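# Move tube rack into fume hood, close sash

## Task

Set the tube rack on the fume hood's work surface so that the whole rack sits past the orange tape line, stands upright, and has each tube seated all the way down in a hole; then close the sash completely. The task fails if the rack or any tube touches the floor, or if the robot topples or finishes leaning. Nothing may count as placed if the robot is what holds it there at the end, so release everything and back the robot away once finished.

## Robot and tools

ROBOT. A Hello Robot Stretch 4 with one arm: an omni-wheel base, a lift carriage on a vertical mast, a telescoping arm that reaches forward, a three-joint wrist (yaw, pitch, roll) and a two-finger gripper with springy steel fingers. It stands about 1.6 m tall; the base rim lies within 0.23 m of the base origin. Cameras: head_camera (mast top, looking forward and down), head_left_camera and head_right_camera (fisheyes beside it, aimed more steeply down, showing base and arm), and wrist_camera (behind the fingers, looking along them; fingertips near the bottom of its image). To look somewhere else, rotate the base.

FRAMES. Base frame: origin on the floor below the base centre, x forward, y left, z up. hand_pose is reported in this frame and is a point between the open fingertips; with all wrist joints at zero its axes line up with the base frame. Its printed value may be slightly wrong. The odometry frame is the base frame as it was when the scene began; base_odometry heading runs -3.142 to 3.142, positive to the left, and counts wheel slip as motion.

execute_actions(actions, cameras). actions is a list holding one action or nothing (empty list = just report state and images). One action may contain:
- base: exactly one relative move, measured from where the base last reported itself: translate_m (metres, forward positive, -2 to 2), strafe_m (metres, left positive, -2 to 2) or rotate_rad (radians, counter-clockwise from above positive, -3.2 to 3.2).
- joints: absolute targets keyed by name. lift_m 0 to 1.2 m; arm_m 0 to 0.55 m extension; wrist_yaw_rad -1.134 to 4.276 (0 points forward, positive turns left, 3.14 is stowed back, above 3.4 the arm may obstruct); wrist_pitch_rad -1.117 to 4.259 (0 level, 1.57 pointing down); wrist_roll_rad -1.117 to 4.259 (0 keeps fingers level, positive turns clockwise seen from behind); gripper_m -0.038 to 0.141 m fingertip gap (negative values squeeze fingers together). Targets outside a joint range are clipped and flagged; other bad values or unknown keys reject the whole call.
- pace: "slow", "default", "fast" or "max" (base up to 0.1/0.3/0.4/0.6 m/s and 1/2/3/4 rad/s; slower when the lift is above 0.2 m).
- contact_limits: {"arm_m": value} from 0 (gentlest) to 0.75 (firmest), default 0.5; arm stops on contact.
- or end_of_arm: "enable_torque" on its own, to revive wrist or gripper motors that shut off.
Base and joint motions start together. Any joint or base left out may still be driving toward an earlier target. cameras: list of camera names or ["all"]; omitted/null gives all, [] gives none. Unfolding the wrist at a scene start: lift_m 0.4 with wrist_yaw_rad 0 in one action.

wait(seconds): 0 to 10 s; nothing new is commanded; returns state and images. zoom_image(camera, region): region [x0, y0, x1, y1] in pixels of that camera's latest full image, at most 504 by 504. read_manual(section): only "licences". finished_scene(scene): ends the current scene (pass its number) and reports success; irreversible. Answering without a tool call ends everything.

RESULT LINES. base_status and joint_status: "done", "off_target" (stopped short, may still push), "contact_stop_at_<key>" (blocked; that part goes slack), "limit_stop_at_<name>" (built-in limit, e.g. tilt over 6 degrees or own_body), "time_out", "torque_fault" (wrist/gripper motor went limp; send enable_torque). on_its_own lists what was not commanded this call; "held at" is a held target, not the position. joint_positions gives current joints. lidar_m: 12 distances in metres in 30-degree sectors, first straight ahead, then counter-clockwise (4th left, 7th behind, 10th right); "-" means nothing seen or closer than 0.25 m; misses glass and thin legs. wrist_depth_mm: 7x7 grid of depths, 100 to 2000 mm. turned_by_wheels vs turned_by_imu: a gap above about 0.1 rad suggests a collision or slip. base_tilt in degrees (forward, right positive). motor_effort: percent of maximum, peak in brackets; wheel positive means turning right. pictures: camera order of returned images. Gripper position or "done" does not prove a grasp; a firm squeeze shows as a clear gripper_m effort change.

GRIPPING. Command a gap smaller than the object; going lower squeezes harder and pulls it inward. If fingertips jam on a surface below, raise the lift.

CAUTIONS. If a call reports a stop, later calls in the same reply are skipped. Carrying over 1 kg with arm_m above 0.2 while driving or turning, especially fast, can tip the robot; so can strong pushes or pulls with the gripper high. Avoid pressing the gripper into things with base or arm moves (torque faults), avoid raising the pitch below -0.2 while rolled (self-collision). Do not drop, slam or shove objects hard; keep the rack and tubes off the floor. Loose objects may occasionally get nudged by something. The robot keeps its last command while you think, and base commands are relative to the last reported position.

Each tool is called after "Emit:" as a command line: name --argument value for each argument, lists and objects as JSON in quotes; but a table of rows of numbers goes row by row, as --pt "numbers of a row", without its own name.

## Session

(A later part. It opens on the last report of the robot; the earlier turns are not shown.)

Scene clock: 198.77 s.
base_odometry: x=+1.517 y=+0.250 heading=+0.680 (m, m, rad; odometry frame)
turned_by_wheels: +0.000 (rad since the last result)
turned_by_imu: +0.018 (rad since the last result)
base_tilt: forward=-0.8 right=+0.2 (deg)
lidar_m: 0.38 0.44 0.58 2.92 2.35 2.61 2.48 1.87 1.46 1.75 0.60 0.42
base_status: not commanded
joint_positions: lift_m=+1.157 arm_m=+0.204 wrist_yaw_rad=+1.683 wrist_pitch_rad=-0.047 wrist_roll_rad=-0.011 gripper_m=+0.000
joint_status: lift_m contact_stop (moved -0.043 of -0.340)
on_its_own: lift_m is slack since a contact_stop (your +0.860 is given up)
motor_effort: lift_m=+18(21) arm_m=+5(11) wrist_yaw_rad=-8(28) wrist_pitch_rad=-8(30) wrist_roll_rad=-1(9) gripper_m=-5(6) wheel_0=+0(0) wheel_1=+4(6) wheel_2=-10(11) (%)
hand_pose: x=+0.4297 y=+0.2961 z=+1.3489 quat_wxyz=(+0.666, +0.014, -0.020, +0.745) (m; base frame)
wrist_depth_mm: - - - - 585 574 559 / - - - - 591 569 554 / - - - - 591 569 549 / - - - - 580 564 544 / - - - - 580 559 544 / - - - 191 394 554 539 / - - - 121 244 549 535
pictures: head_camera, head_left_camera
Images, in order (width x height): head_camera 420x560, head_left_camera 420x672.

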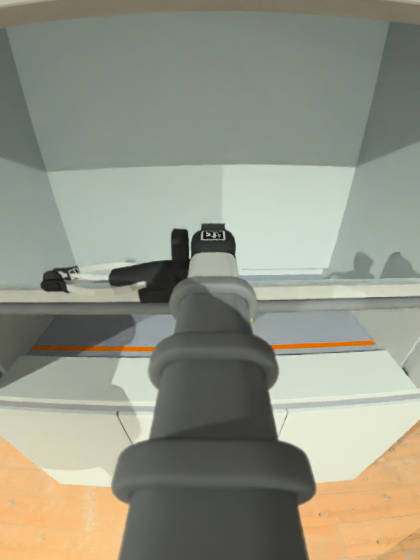

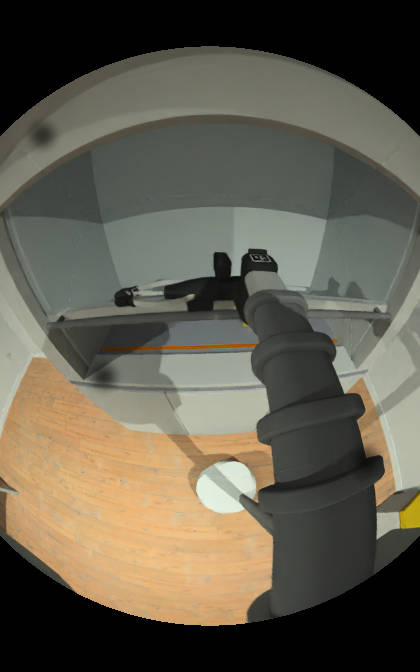

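Emit:
execute_actions --actions '[{"base":{"rotate_rad":-0.03},"joints":{"arm_m":0.178,"lift_m":1.165},"pace":"slow"}]' --cameras '[]'

Emit:
execute_actions --actions '[{"joints":{"lift_m":0.86},"pace":"slow"}]' --cameras '["head_camera","head_left_camera"]'

Scene clock: 204.80 s.
base_odometry: x=+1.517 y=+0.250 heading=+0.650 (m, m, rad; odometry frame)
turned_by_wheels: -0.030 (rad since the last result)
turned_by_imu: -0.020 (rad since the last result)
base_tilt: forward=-0.6 right=+0.0 (deg)
lidar_m: 0.39 0.42 0.55 2.99 2.32 2.61 2.47 1.93 1.46 1.75 0.64 0.44
base_status: done
joint_positions: lift_m=+1.165 arm_m=+0.179 wrist_yaw_rad=+1.680 wrist_pitch_rad=-0.048 wrist_roll_rad=-0.011 gripper_m=+0.000
joint_status: all done
motor_effort: lift_m=+23(25) arm_m=-6(6) wrist_yaw_rad=-3(28) wrist_pitch_rad=-6(14) wrist_roll_rad=-1(1) gripper_m=-6(8) wheel_0=+1(5) wheel_1=+1(4) wheel_2=+0(8) (%)
hand_pose: x=+0.4053 y=+0.2960 z=+1.3566 quat_wxyz=(+0.667, +0.014, -0.020, +0.744) (m; base frame)
wrist_depth_mm: - - - - 585 574 564 / - - - - 603 569 559 / - - - - 597 569 559 / - - - - 591 569 549 / - - - - 585 564 544 / - - - 191 413 559 549 / - - - 124 298 554 539
pictures: none
No camera images: the call's "cameras" was empty. Leave "cameras" out to get every camera's image.

Scene clock: 205.87 s.
base_odometry: x=+1.517 y=+0.250 heading=+0.650 (m, m, rad; odometry frame)
turned_by_wheels: +0.000 (rad since the last result)
turned_by_imu: +0.000 (rad since the last result)
base_tilt: forward=-0.5 right=+0.0 (deg)
lidar_m: 0.40 0.41 0.57 2.98 2.32 2.62 2.48 1.93 1.46 1.73 0.65 0.44
base_status: not commanded
joint_positions: lift_m=+1.135 arm_m=+0.179 wrist_yaw_rad=+1.680 wrist_pitch_rad=-0.048 wrist_roll_rad=-0.011 gripper_m=+0.000
joint_status: lift_m contact_stop (moved -0.030 of -0.305)
on_its_own: lift_m is slack since a contact_stop (your +0.860 is given up)
motor_effort: lift_m=+19(20) arm_m=-4(6) wrist_yaw_rad=+1(3) wrist_pitch_rad=-5(31) wrist_roll_rad=+0(5) gripper_m=-7(5) wheel_0=+1(1) wheel_1=+0(2) wheel_2=+0(1) (%)
hand_pose: x=+0.4051 y=+0.2960 z=+1.3266 quat_wxyz=(+0.667, +0.014, -0.020, +0.744) (m; base frame)
wrist_depth_mm: - - - - 597 574 564 / - - - - 603 574 564 / - - - - 597 574 559 / - - - - 591 569 554 / - - - - 591 564 554 / - - - 191 418 564 549 / - - - 124 298 549 544
pictures: head_camera, head_left_camera
Images, in order (width x height): head_camera 420x560, head_left_camera 420x672.

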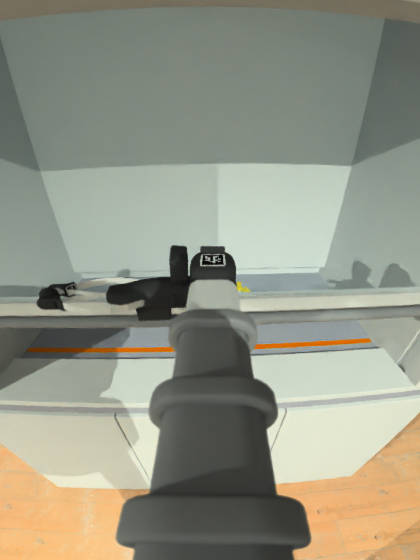

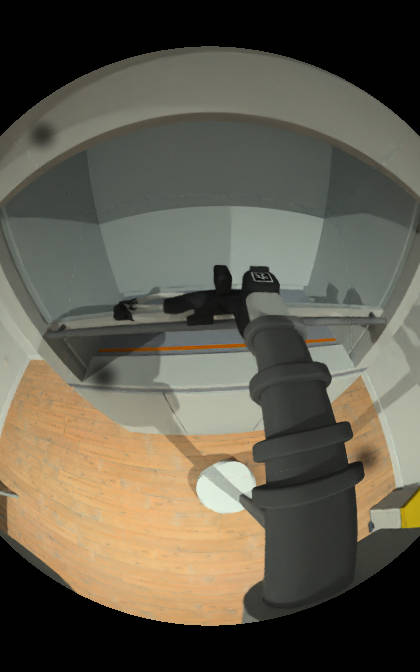

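Emit:
execute_actions --actions '[{"joints":{"lift_m":1.137},"pace":"slow"}]' --cameras '[]'

Emit:
execute_actions --actions '[{"joints":{"wrist_pitch_rad":0.4}}]' --cameras '["head_camera"]'

Scene clock: 210.37 s.
base_odometry: x=+1.517 y=+0.250 heading=+0.650 (m, m, rad; odometry frame)
turned_by_wheels: +0.000 (rad since the last result)
turned_by_imu: +0.000 (rad since the last result)
base_tilt: forward=-0.6 right=+0.0 (deg)
lidar_m: 0.40 0.41 0.57 2.99 2.31 2.62 2.47 1.92 1.46 1.73 0.62 0.44
base_status: not commanded
joint_positions: lift_m=+1.137 arm_m=+0.179 wrist_yaw_rad=+1.680 wrist_pitch_rad=-0.048 wrist_roll_rad=-0.011 gripper_m=+0.000
joint_status: all done
motor_effort: lift_m=+22(23) arm_m=-4(4) wrist_yaw_rad=+0(0) wrist_pitch_rad=-6(6) wrist_roll_rad=+0(1) gripper_m=-5(6) wheel_0=+1(1) wheel_1=+0(0) wheel_2=+0(0) (%)
hand_pose: x=+0.4051 y=+0.2960 z=+1.3288 quat_wxyz=(+0.667, +0.014, -0.020, +0.744) (m; base frame)
wrist_depth_mm: - - - - 597 580 569 / - - - - 603 574 564 / - - - - 603 569 559 / - - - - 597 569 554 / - - - - 591 564 549 / - - - 191 427 564 544 / - - - 124 304 554 544
pictures: none
No camera images: the call's "cameras" was empty. Leave "cameras" out to get every camera's image.

Scene clock: 211.47 s.
base_odometry: x=+1.517 y=+0.250 heading=+0.650 (m, m, rad; odometry frame)
turned_by_wheels: +0.000 (rad since the last result)
turned_by_imu: +0.013 (rad since the last result)
base_tilt: forward=-0.5 right=+0.1 (deg)
lidar_m: 0.39 0.43 0.59 2.98 2.34 2.61 2.47 1.93 1.47 1.72 0.61 0.43
base_status: not commanded
joint_positions: lift_m=+1.137 arm_m=+0.179 wrist_yaw_rad=+1.680 wrist_pitch_rad=+0.402 wrist_roll_rad=-0.011 gripper_m=+0.000
joint_status: all done
motor_effort: lift_m=+16(22) arm_m=-3(4) wrist_yaw_rad=-3(44) wrist_pitch_rad=-5(94) wrist_roll_rad=+1(8) gripper_m=-6(7) wheel_0=+0(9) wheel_1=-1(7) wheel_2=+0(3) (%)
hand_pose: x=+0.4072 y=+0.2735 z=+1.2027 quat_wxyz=(+0.653, -0.152, +0.129, +0.731) (m; base frame)
wrist_depth_mm: - - - - 512 488 477 / - - - - 539 512 500 / - - - - 564 549 530 / - - - - 442 580 564 / - - - - 317 621 603 / 1983 1983 1983 191 206 569 585 / 1618 1661 1576 124 209 332 492
pictures: head_camera
Images, in order (width x height): head_camera 420x560.

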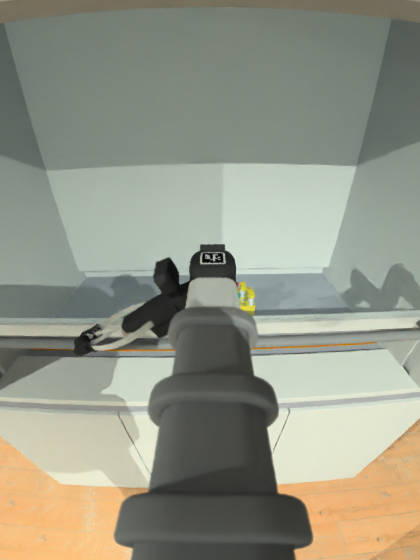

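Emit:
execute_actions --actions '[{"base":{"rotate_rad":-0.02},"joints":{"wrist_pitch_rad":-0.05,"wrist_yaw_rad":1.74},"pace":"slow"}]' --cameras '[]'

Emit:
execute_actions --actions '[{"joints":{"lift_m":0.86},"pace":"slow"}]' --cameras '["head_camera"]'

Scene clock: 217.27 s.
base_odometry: x=+1.517 y=+0.250 heading=+0.630 (m, m, rad; odometry frame)
turned_by_wheels: -0.019 (rad since the last result)
turned_by_imu: -0.020 (rad since the last result)
base_tilt: forward=-0.5 right=+0.0 (deg)
lidar_m: 0.40 0.42 0.57 2.97 2.33 2.62 2.48 1.95 1.48 1.73 0.64 0.42
base_status: done
joint_positions: lift_m=+1.137 arm_m=+0.179 wrist_yaw_rad=+1.739 wrist_pitch_rad=-0.048 wrist_roll_rad=-0.011 gripper_m=+0.000
joint_status: all done
motor_effort: lift_m=+16(16) arm_m=-3(3) wrist_yaw_rad=+1(7) wrist_pitch_rad=-6(10) wrist_roll_rad=+1(1) gripper_m=-4(6) wheel_0=+3(6) wheel_1=+3(2) wheel_2=+1(5) (%)
hand_pose: x=+0.3872 y=+0.2988 z=+1.3292 quat_wxyz=(+0.645, +0.015, -0.020, +0.764) (m; base frame)
wrist_depth_mm: - - - - 591 564 539 / - - - - 597 554 539 / - - - - 591 554 539 / - - - - 591 549 535 / - - - - 585 549 530 / - - - 191 559 544 525 / - - - 124 477 539 521
pictures: none
No camera images: the call's "cameras" was empty. Leave "cameras" out to get every camera's image.

Scene clock: 218.97 s.
base_odometry: x=+1.517 y=+0.250 heading=+0.630 (m, m, rad; odometry frame)
turned_by_wheels: +0.000 (rad since the last result)
turned_by_imu: +0.000 (rad since the last result)
base_tilt: forward=-0.6 right=-0.1 (deg)
lidar_m: 0.41 0.42 0.57 2.99 2.34 2.63 2.49 1.94 1.47 1.73 0.63 0.44
base_status: not commanded
joint_positions: lift_m=+1.030 arm_m=+0.178 wrist_yaw_rad=+1.740 wrist_pitch_rad=-0.048 wrist_roll_rad=-0.011 gripper_m=+0.000
joint_status: lift_m contact_stop (moved -0.107 of -0.277)
on_its_own: lift_m is slack since a contact_stop (your +0.860 is given up)
motor_effort: lift_m=+19(19) arm_m=-3(3) wrist_yaw_rad=-1(7) wrist_pitch_rad=-6(38) wrist_roll_rad=+1(12) gripper_m=-5(5) wheel_0=+1(3) wheel_1=+1(3) wheel_2=+1(3) (%)
hand_pose: x=+0.3870 y=+0.2988 z=+1.2220 quat_wxyz=(+0.645, +0.015, -0.020, +0.764) (m; base frame)
wrist_depth_mm: - - - - 591 559 544 / - - - - 591 559 539 / - - - - 591 559 535 / - - - - 585 559 530 / - - - - 580 554 530 / - - - 191 355 544 525 / - - - 124 317 535 521
pictures: head_camera
Images, in order (width x height): head_camera 420x560.

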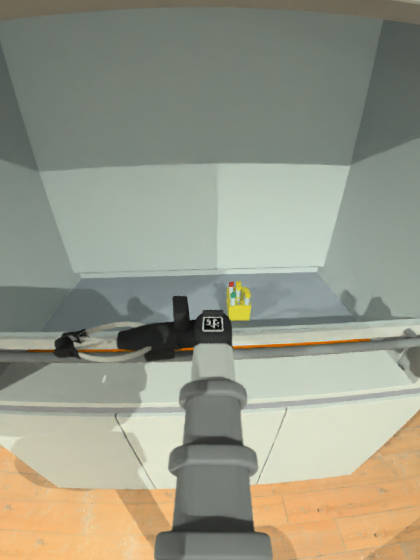

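Emit:
execute_actions --actions '[{"joints":{"lift_m":1.031,"arm_m":0.185},"pace":"slow","contact_limits":{"arm_m":0.15}}]' --cameras '[]'

Emit:
execute_actions --actions '[{"joints":{"wrist_pitch_rad":0.38}}]' --cameras '["head_camera"]'

Scene clock: 223.97 s.
base_odometry: x=+1.517 y=+0.250 heading=+0.630 (m, m, rad; odometry frame)
turned_by_wheels: +0.000 (rad since the last result)
turned_by_imu: +0.000 (rad since the last result)
base_tilt: forward=-0.5 right=+0.0 (deg)
lidar_m: 0.38 0.43 0.57 2.99 2.33 2.62 2.49 1.94 1.48 1.72 0.64 0.44
base_status: not commanded
joint_positions: lift_m=+1.031 arm_m=+0.184 wrist_yaw_rad=+1.740 wrist_pitch_rad=-0.048 wrist_roll_rad=-0.011 gripper_m=+0.000
joint_status: all done
motor_effort: lift_m=+23(23) arm_m=+6(8) wrist_yaw_rad=-1(0) wrist_pitch_rad=-6(6) wrist_roll_rad=+1(1) gripper_m=-5(7) wheel_0=+2(2) wheel_1=+1(1) wheel_2=+1(1) (%)
contact_limits: arm_m 0.15
hand_pose: x=+0.3925 y=+0.2988 z=+1.2227 quat_wxyz=(+0.645, +0.015, -0.020, +0.764) (m; base frame)
wrist_depth_mm: - - - - 597 564 539 / - - - - 597 554 539 / - - - - 585 554 535 / - - - - 585 554 535 / - - - - 580 549 530 / - - - 191 359 544 525 / - - - 124 322 535 525
pictures: none
No camera images: the call's "cameras" was empty. Leave "cameras" out to get every camera's image.

Scene clock: 225.00 s.
base_odometry: x=+1.517 y=+0.250 heading=+0.630 (m, m, rad; odometry frame)
turned_by_wheels: +0.000 (rad since the last result)
turned_by_imu: +0.004 (rad since the last result)
base_tilt: forward=-0.5 right=+0.0 (deg)
lidar_m: 0.40 0.42 0.58 2.98 2.31 2.61 2.49 1.93 1.48 1.74 0.64 0.44
base_status: not commanded
joint_positions: lift_m=+1.031 arm_m=+0.184 wrist_yaw_rad=+1.740 wrist_pitch_rad=+0.382 wrist_roll_rad=-0.011 gripper_m=+0.000
joint_status: all done
motor_effort: lift_m=+16(22) arm_m=+6(6) wrist_yaw_rad=-2(34) wrist_pitch_rad=-5(88) wrist_roll_rad=+1(9) gripper_m=-6(8) wheel_0=+3(11) wheel_1=+2(4) wheel_2=+1(5) (%)
hand_pose: x=+0.3958 y=+0.2786 z=+1.1020 quat_wxyz=(+0.632, -0.149, +0.118, +0.751) (m; base frame)
wrist_depth_mm: - - - - 512 488 466 / - - - - 539 508 492 / - - - - 559 539 517 / - - - - 415 564 549 / - - - - 336 544 569 / 1921 1863 1808 191 223 209 445 / 1576 1537 1499 124 180 164 375
pictures: head_camera
Images, in order (width x height): head_camera 420x560.

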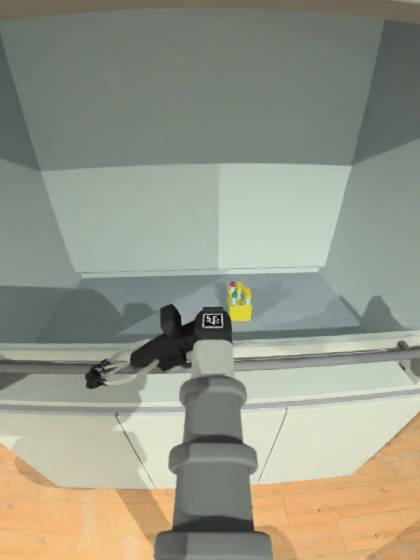

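Emit:
execute_actions --actions '[{"joints":{"wrist_pitch_rad":-0.05,"lift_m":0.86},"pace":"slow"}]' --cameras '["head_camera"]'

Scene clock: 229.50 s.
base_odometry: x=+1.517 y=+0.250 heading=+0.630 (m, m, rad; odometry frame)
turned_by_wheels: +0.000 (rad since the last result)
turned_by_imu: +0.000 (rad since the last result)
base_tilt: forward=-0.5 right=+0.0 (deg)
lidar_m: 0.40 0.41 0.56 2.98 2.33 2.62 2.47 1.94 1.47 1.72 0.62 0.45
base_status: not commanded
joint_positions: lift_m=+0.944 arm_m=+0.184 wrist_yaw_rad=+1.740 wrist_pitch_rad=-0.067 wrist_roll_rad=-0.011 gripper_m=+0.000
joint_status: lift_m contact_stop (moved -0.087 of -0.171); the others done
on_its_own: lift_m is slack since a contact_stop (your +0.860 is given up)
motor_effort: lift_m=+19(18) arm_m=+4(6) wrist_yaw_rad=+0(7) wrist_pitch_rad=-6(38) wrist_roll_rad=+0(10) gripper_m=-4(5) wheel_0=+1(2) wheel_1=+1(3) wheel_2=+1(3) (%)
hand_pose: x=+0.3930 y=+0.2984 z=+1.1414 quat_wxyz=(+0.645, +0.022, -0.026, +0.764) (m; base frame)
wrist_depth_mm: - - - - 603 564 549 / - - - - 591 559 539 / - - - - 585 559 535 / - - - - 585 549 535 / - - - - 580 544 525 / - - - 191 382 544 521 / - - - 124 338 530 517
pictures: head_camera
Images, in order (width x height): head_camera 420x560.

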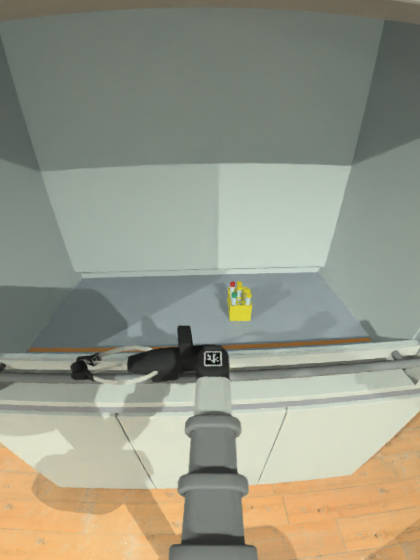

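Emit:
execute_actions --actions '[{"joints":{"lift_m":0.945},"pace":"slow"}]' --cameras '[]'

Emit:
execute_actions --actions '[{"joints":{"wrist_pitch_rad":0.24}}]' --cameras '[]'

Emit:
execute_actions --actions '[{"joints":{"wrist_pitch_rad":-0.05,"lift_m":0.83},"pace":"slow"}]' --cameras '["head_camera"]'

Scene clock: 236.73 s.
base_odometry: x=+1.517 y=+0.250 heading=+0.630 (m, m, rad; odometry frame)
turned_by_wheels: +0.000 (rad since the last result)
turned_by_imu: +0.000 (rad since the last result)
base_tilt: forward=-0.6 right=+0.0 (deg)
lidar_m: 0.39 0.41 0.57 2.99 2.31 2.62 2.48 1.92 1.48 1.74 0.63 0.43
base_status: not commanded
joint_positions: lift_m=+0.945 arm_m=+0.184 wrist_yaw_rad=+1.740 wrist_pitch_rad=-0.067 wrist_roll_rad=-0.011 gripper_m=+0.000
joint_status: all done
motor_effort: lift_m=+22(20) arm_m=+4(4) wrist_yaw_rad=+1(1) wrist_pitch_rad=-6(6) wrist_roll_rad=+1(1) gripper_m=-4(5) wheel_0=+1(1) wheel_1=+1(1) wheel_2=+1(1) (%)
hand_pose: x=+0.3930 y=+0.2984 z=+1.1422 quat_wxyz=(+0.645, +0.022, -0.026, +0.764) (m; base frame)
wrist_depth_mm: - - - - 603 564 549 / - - - - 597 559 539 / - - - - 585 559 535 / - - - - 585 554 530 / - - - - 580 549 530 / - - - 191 382 539 521 / - - - 124 342 525 517
pictures: none
No camera images: the call's "cameras" was empty. Leave "cameras" out to get every camera's image.

Scene clock: 237.67 s.
base_odometry: x=+1.517 y=+0.250 heading=+0.630 (m, m, rad; odometry frame)
turned_by_wheels: +0.000 (rad since the last result)
turned_by_imu: +0.000 (rad since the last result)
base_tilt: forward=-0.5 right=+0.0 (deg)
lidar_m: 0.41 0.43 0.57 2.99 2.33 2.63 2.47 1.91 1.47 1.73 0.64 0.43
base_status: not commanded
joint_positions: lift_m=+0.945 arm_m=+0.184 wrist_yaw_rad=+1.741 wrist_pitch_rad=+0.241 wrist_roll_rad=-0.011 gripper_m=+0.000
joint_status: all done
motor_effort: lift_m=+14(22) arm_m=+4(4) wrist_yaw_rad=-2(16) wrist_pitch_rad=-2(39) wrist_roll_rad=+1(2) gripper_m=-7(5) wheel_0=+3(6) wheel_1=+3(3) wheel_2=+3(3) (%)
hand_pose: x=+0.3940 y=+0.2909 z=+1.0548 quat_wxyz=(+0.639, -0.095, +0.073, +0.759) (m; base frame)
wrist_depth_mm: - - - - 530 500 477 / - - - - 549 512 500 / - - - - 564 530 512 / - - - - 508 549 530 / - - - - 353 544 539 / - - - 191 223 215 413 / 1708 1661 1576 124 176 154 332
pictures: none
No camera images: the call's "cameras" was empty. Leave "cameras" out to get every camera's image.

Scene clock: 238.97 s.
base_odometry: x=+1.517 y=+0.250 heading=+0.630 (m, m, rad; odometry frame)
turned_by_wheels: +0.000 (rad since the last result)
turned_by_imu: +0.000 (rad since the last result)
base_tilt: forward=-0.5 right=+0.0 (deg)
lidar_m: 0.40 0.41 0.58 2.98 2.32 2.62 2.49 1.91 1.47 1.72 0.61 0.44
base_status: not commanded
joint_positions: lift_m=+0.893 arm_m=+0.184 wrist_yaw_rad=+1.740 wrist_pitch_rad=-0.067 wrist_roll_rad=-0.011 gripper_m=+0.000
joint_status: lift_m contact_stop (moved -0.053 of -0.115); the others done
on_its_own: lift_m is slack since a contact_stop (your +0.830 is given up)
motor_effort: lift_m=+19(19) arm_m=+3(4) wrist_yaw_rad=+0(6) wrist_pitch_rad=-6(37) wrist_roll_rad=+1(9) gripper_m=-5(5) wheel_0=+1(4) wheel_1=+1(3) wheel_2=+1(4) (%)
hand_pose: x=+0.3931 y=+0.2985 z=+1.0901 quat_wxyz=(+0.645, +0.022, -0.026, +0.764) (m; base frame)
wrist_depth_mm: - - - - 603 564 544 / - - - - 591 564 539 / - - - - 585 559 535 / - - - - 585 554 535 / - - - - 574 544 530 / - - - 191 384 539 525 / - - - 124 342 473 504
pictures: head_camera
Images, in order (width x height): head_camera 420x560.

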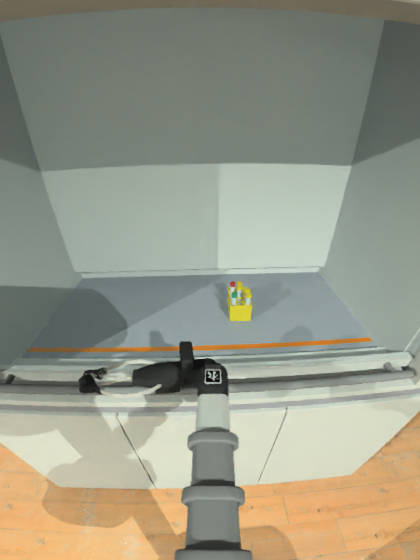

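Emit:
execute_actions --actions '[{"joints":{"lift_m":0.83},"pace":"slow"}]' --cameras '[]'

Scene clock: 246.23 s.
base_odometry: x=+1.517 y=+0.250 heading=+0.630 (m, m, rad; odometry frame)
turned_by_wheels: +0.000 (rad since the last result)
turned_by_imu: +0.000 (rad since the last result)
base_tilt: forward=-0.6 right=+0.0 (deg)
lidar_m: 0.40 0.40 0.56 2.97 2.30 2.62 2.49 1.95 1.47 1.74 0.63 0.44
base_status: not commanded
joint_positions: lift_m=+0.852 arm_m=+0.184 wrist_yaw_rad=+1.740 wrist_pitch_rad=-0.067 wrist_roll_rad=-0.011 gripper_m=+0.000
joint_status: lift_m contact_stop (moved -0.040 of -0.063)
on_its_own: lift_m is slack since a contact_stop (your +0.830 is given up)
motor_effort: lift_m=+19(19) arm_m=+3(3) wrist_yaw_rad=+0(3) wrist_pitch_rad=-6(31) wrist_roll_rad=+1(5) gripper_m=-5(5) wheel_0=+1(1) wheel_1=+1(2) wheel_2=+1(2) (%)
hand_pose: x=+0.3931 y=+0.2985 z=+1.0498 quat_wxyz=(+0.645, +0.022, -0.026, +0.764) (m; base frame)
wrist_depth_mm: - - - - 603 564 549 / - - - - 597 559 544 / - - - - 591 549 535 / - - - - 585 549 535 / - - - - 580 544 525 / - - - 191 327 535 525 / - - - 124 315 336 404
pictures: none
No camera images: the call's "cameras" was empty. Leave "cameras" out to get every camera's image.

Emit:
execute_actions --actions '[{"joints":{"lift_m":0.82},"pace":"slow"}]' --cameras '["head_camera"]'

Scene clock: 250.30 s.
base_odometry: x=+1.517 y=+0.250 heading=+0.630 (m, m, rad; odometry frame)
turned_by_wheels: +0.000 (rad since the last result)
turned_by_imu: +0.000 (rad since the last result)
base_tilt: forward=-0.6 right=+0.1 (deg)
lidar_m: 0.40 0.42 0.57 2.99 2.31 2.62 2.48 1.94 1.46 1.73 0.65 0.43
base_status: not commanded
joint_positions: lift_m=+0.842 arm_m=+0.184 wrist_yaw_rad=+1.741 wrist_pitch_rad=-0.073 wrist_roll_rad=-0.010 gripper_m=+0.000
joint_status: lift_m contact_stop (moved -0.010 of -0.032)
on_its_own: lift_m is slack since a contact_stop (your +0.820 is given up)
motor_effort: lift_m=+14(17) arm_m=+3(3) wrist_yaw_rad=-3(7) wrist_pitch_rad=+12(38) wrist_roll_rad=-1(8) gripper_m=-5(5) wheel_0=+1(1) wheel_1=+2(2) wheel_2=-1(1) (%)
hand_pose: x=+0.3927 y=+0.2984 z=+1.0416 quat_wxyz=(+0.644, +0.024, -0.027, +0.764) (m; base frame)
wrist_depth_mm: - - - - 603 564 549 / - - - - 597 559 539 / - - - - 585 559 539 / - - - - 585 554 535 / - - - - 580 544 525 / - - - 191 320 535 521 / - - - 124 312 329 404
pictures: head_camera
Images, in order (width x height): head_camera 420x560.

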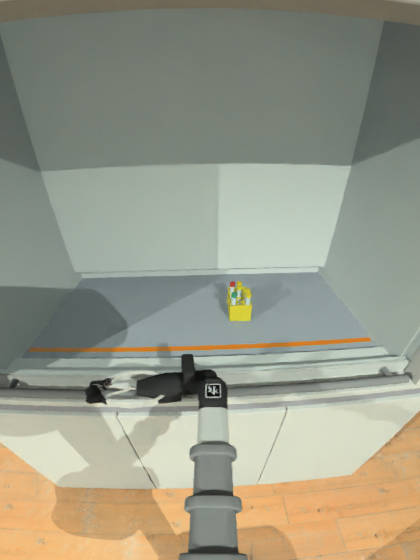

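Emit:
execute_actions --actions '[{"joints":{"lift_m":0.89}}]' --cameras '[]'

Emit:
execute_actions --actions '[{"base":{"translate_m":-0.3},"joints":{"arm_m":0.0}}]' --cameras '["head_camera"]'

Emit:
zoom_image --camera "head_camera" --region '[20, 210, 400, 370]'

Scene clock: 258.43 s.
base_odometry: x=+1.517 y=+0.250 heading=+0.630 (m, m, rad; odometry frame)
turned_by_wheels: +0.000 (rad since the last result)
turned_by_imu: +0.000 (rad since the last result)
base_tilt: forward=-0.5 right=+0.0 (deg)
lidar_m: 0.41 0.42 0.55 2.97 2.31 2.63 2.48 1.95 1.48 1.73 0.62 0.45
base_status: not commanded
joint_positions: lift_m=+0.890 arm_m=+0.184 wrist_yaw_rad=+1.740 wrist_pitch_rad=-0.067 wrist_roll_rad=-0.011 gripper_m=+0.000
joint_status: all done
motor_effort: lift_m=+23(25) arm_m=+3(3) wrist_yaw_rad=+0(0) wrist_pitch_rad=-5(6) wrist_roll_rad=+0(1) gripper_m=-5(5) wheel_0=+1(1) wheel_1=+2(2) wheel_2=-1(1) (%)
hand_pose: x=+0.3931 y=+0.2985 z=+1.0872 quat_wxyz=(+0.645, +0.022, -0.026, +0.764) (m; base frame)
wrist_depth_mm: - - - - 597 564 544 / - - - - 591 564 539 / - - - - 585 554 535 / - - - - 580 554 535 / - - - - 574 544 525 / - - - 191 496 544 525 / - - - 124 392 462 496
pictures: none
No camera images: the call's "cameras" was empty. Leave "cameras" out to get every camera's image.

Scene clock: 260.90 s.
base_odometry: x=+1.275 y=+0.073 heading=+0.629 (m, m, rad; odometry frame)
turned_by_wheels: +0.000 (rad since the last result)
turned_by_imu: +0.000 (rad since the last result)
base_tilt: forward=-0.6 right=+0.0 (deg)
lidar_m: 0.70 0.72 0.97 2.24 2.28 2.29 2.17 1.90 1.38 1.36 1.80 0.74
base_status: done
joint_positions: lift_m=+0.890 arm_m=+0.001 wrist_yaw_rad=+1.740 wrist_pitch_rad=-0.067 wrist_roll_rad=-0.011 gripper_m=+0.000
joint_status: all done
motor_effort: lift_m=+22(22) arm_m=-6(4) wrist_yaw_rad=+1(1) wrist_pitch_rad=-5(5) wrist_roll_rad=+0(0) gripper_m=-5(5) wheel_0=-2(12) wheel_1=-2(6) wheel_2=+0(9) (%)
hand_pose: x=+0.2096 y=+0.2985 z=+1.0872 quat_wxyz=(+0.645, +0.022, -0.026, +0.764) (m; base frame)
wrist_depth_mm: - - - - - - - / - - - - - - - / - - - - - - - / - - - - - - - / - - - - - - - / - - - 191 - - - / - - - 124 - - -
pictures: head_camera
Images, in order (width x height): head_camera 420x560.

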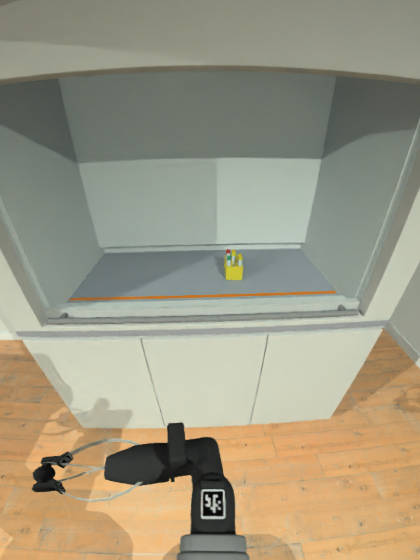

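Region (20, 210, 400, 370) of head_camera's 420x560 image, scaled by 1.326, with more detail than that image has; it fills the top 212 rows of this view, and the rest is white.

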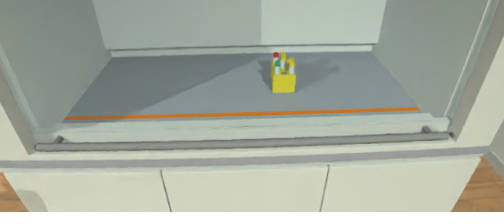

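Emit:
finished_scene --scene 2

The scene is finished: the task was done.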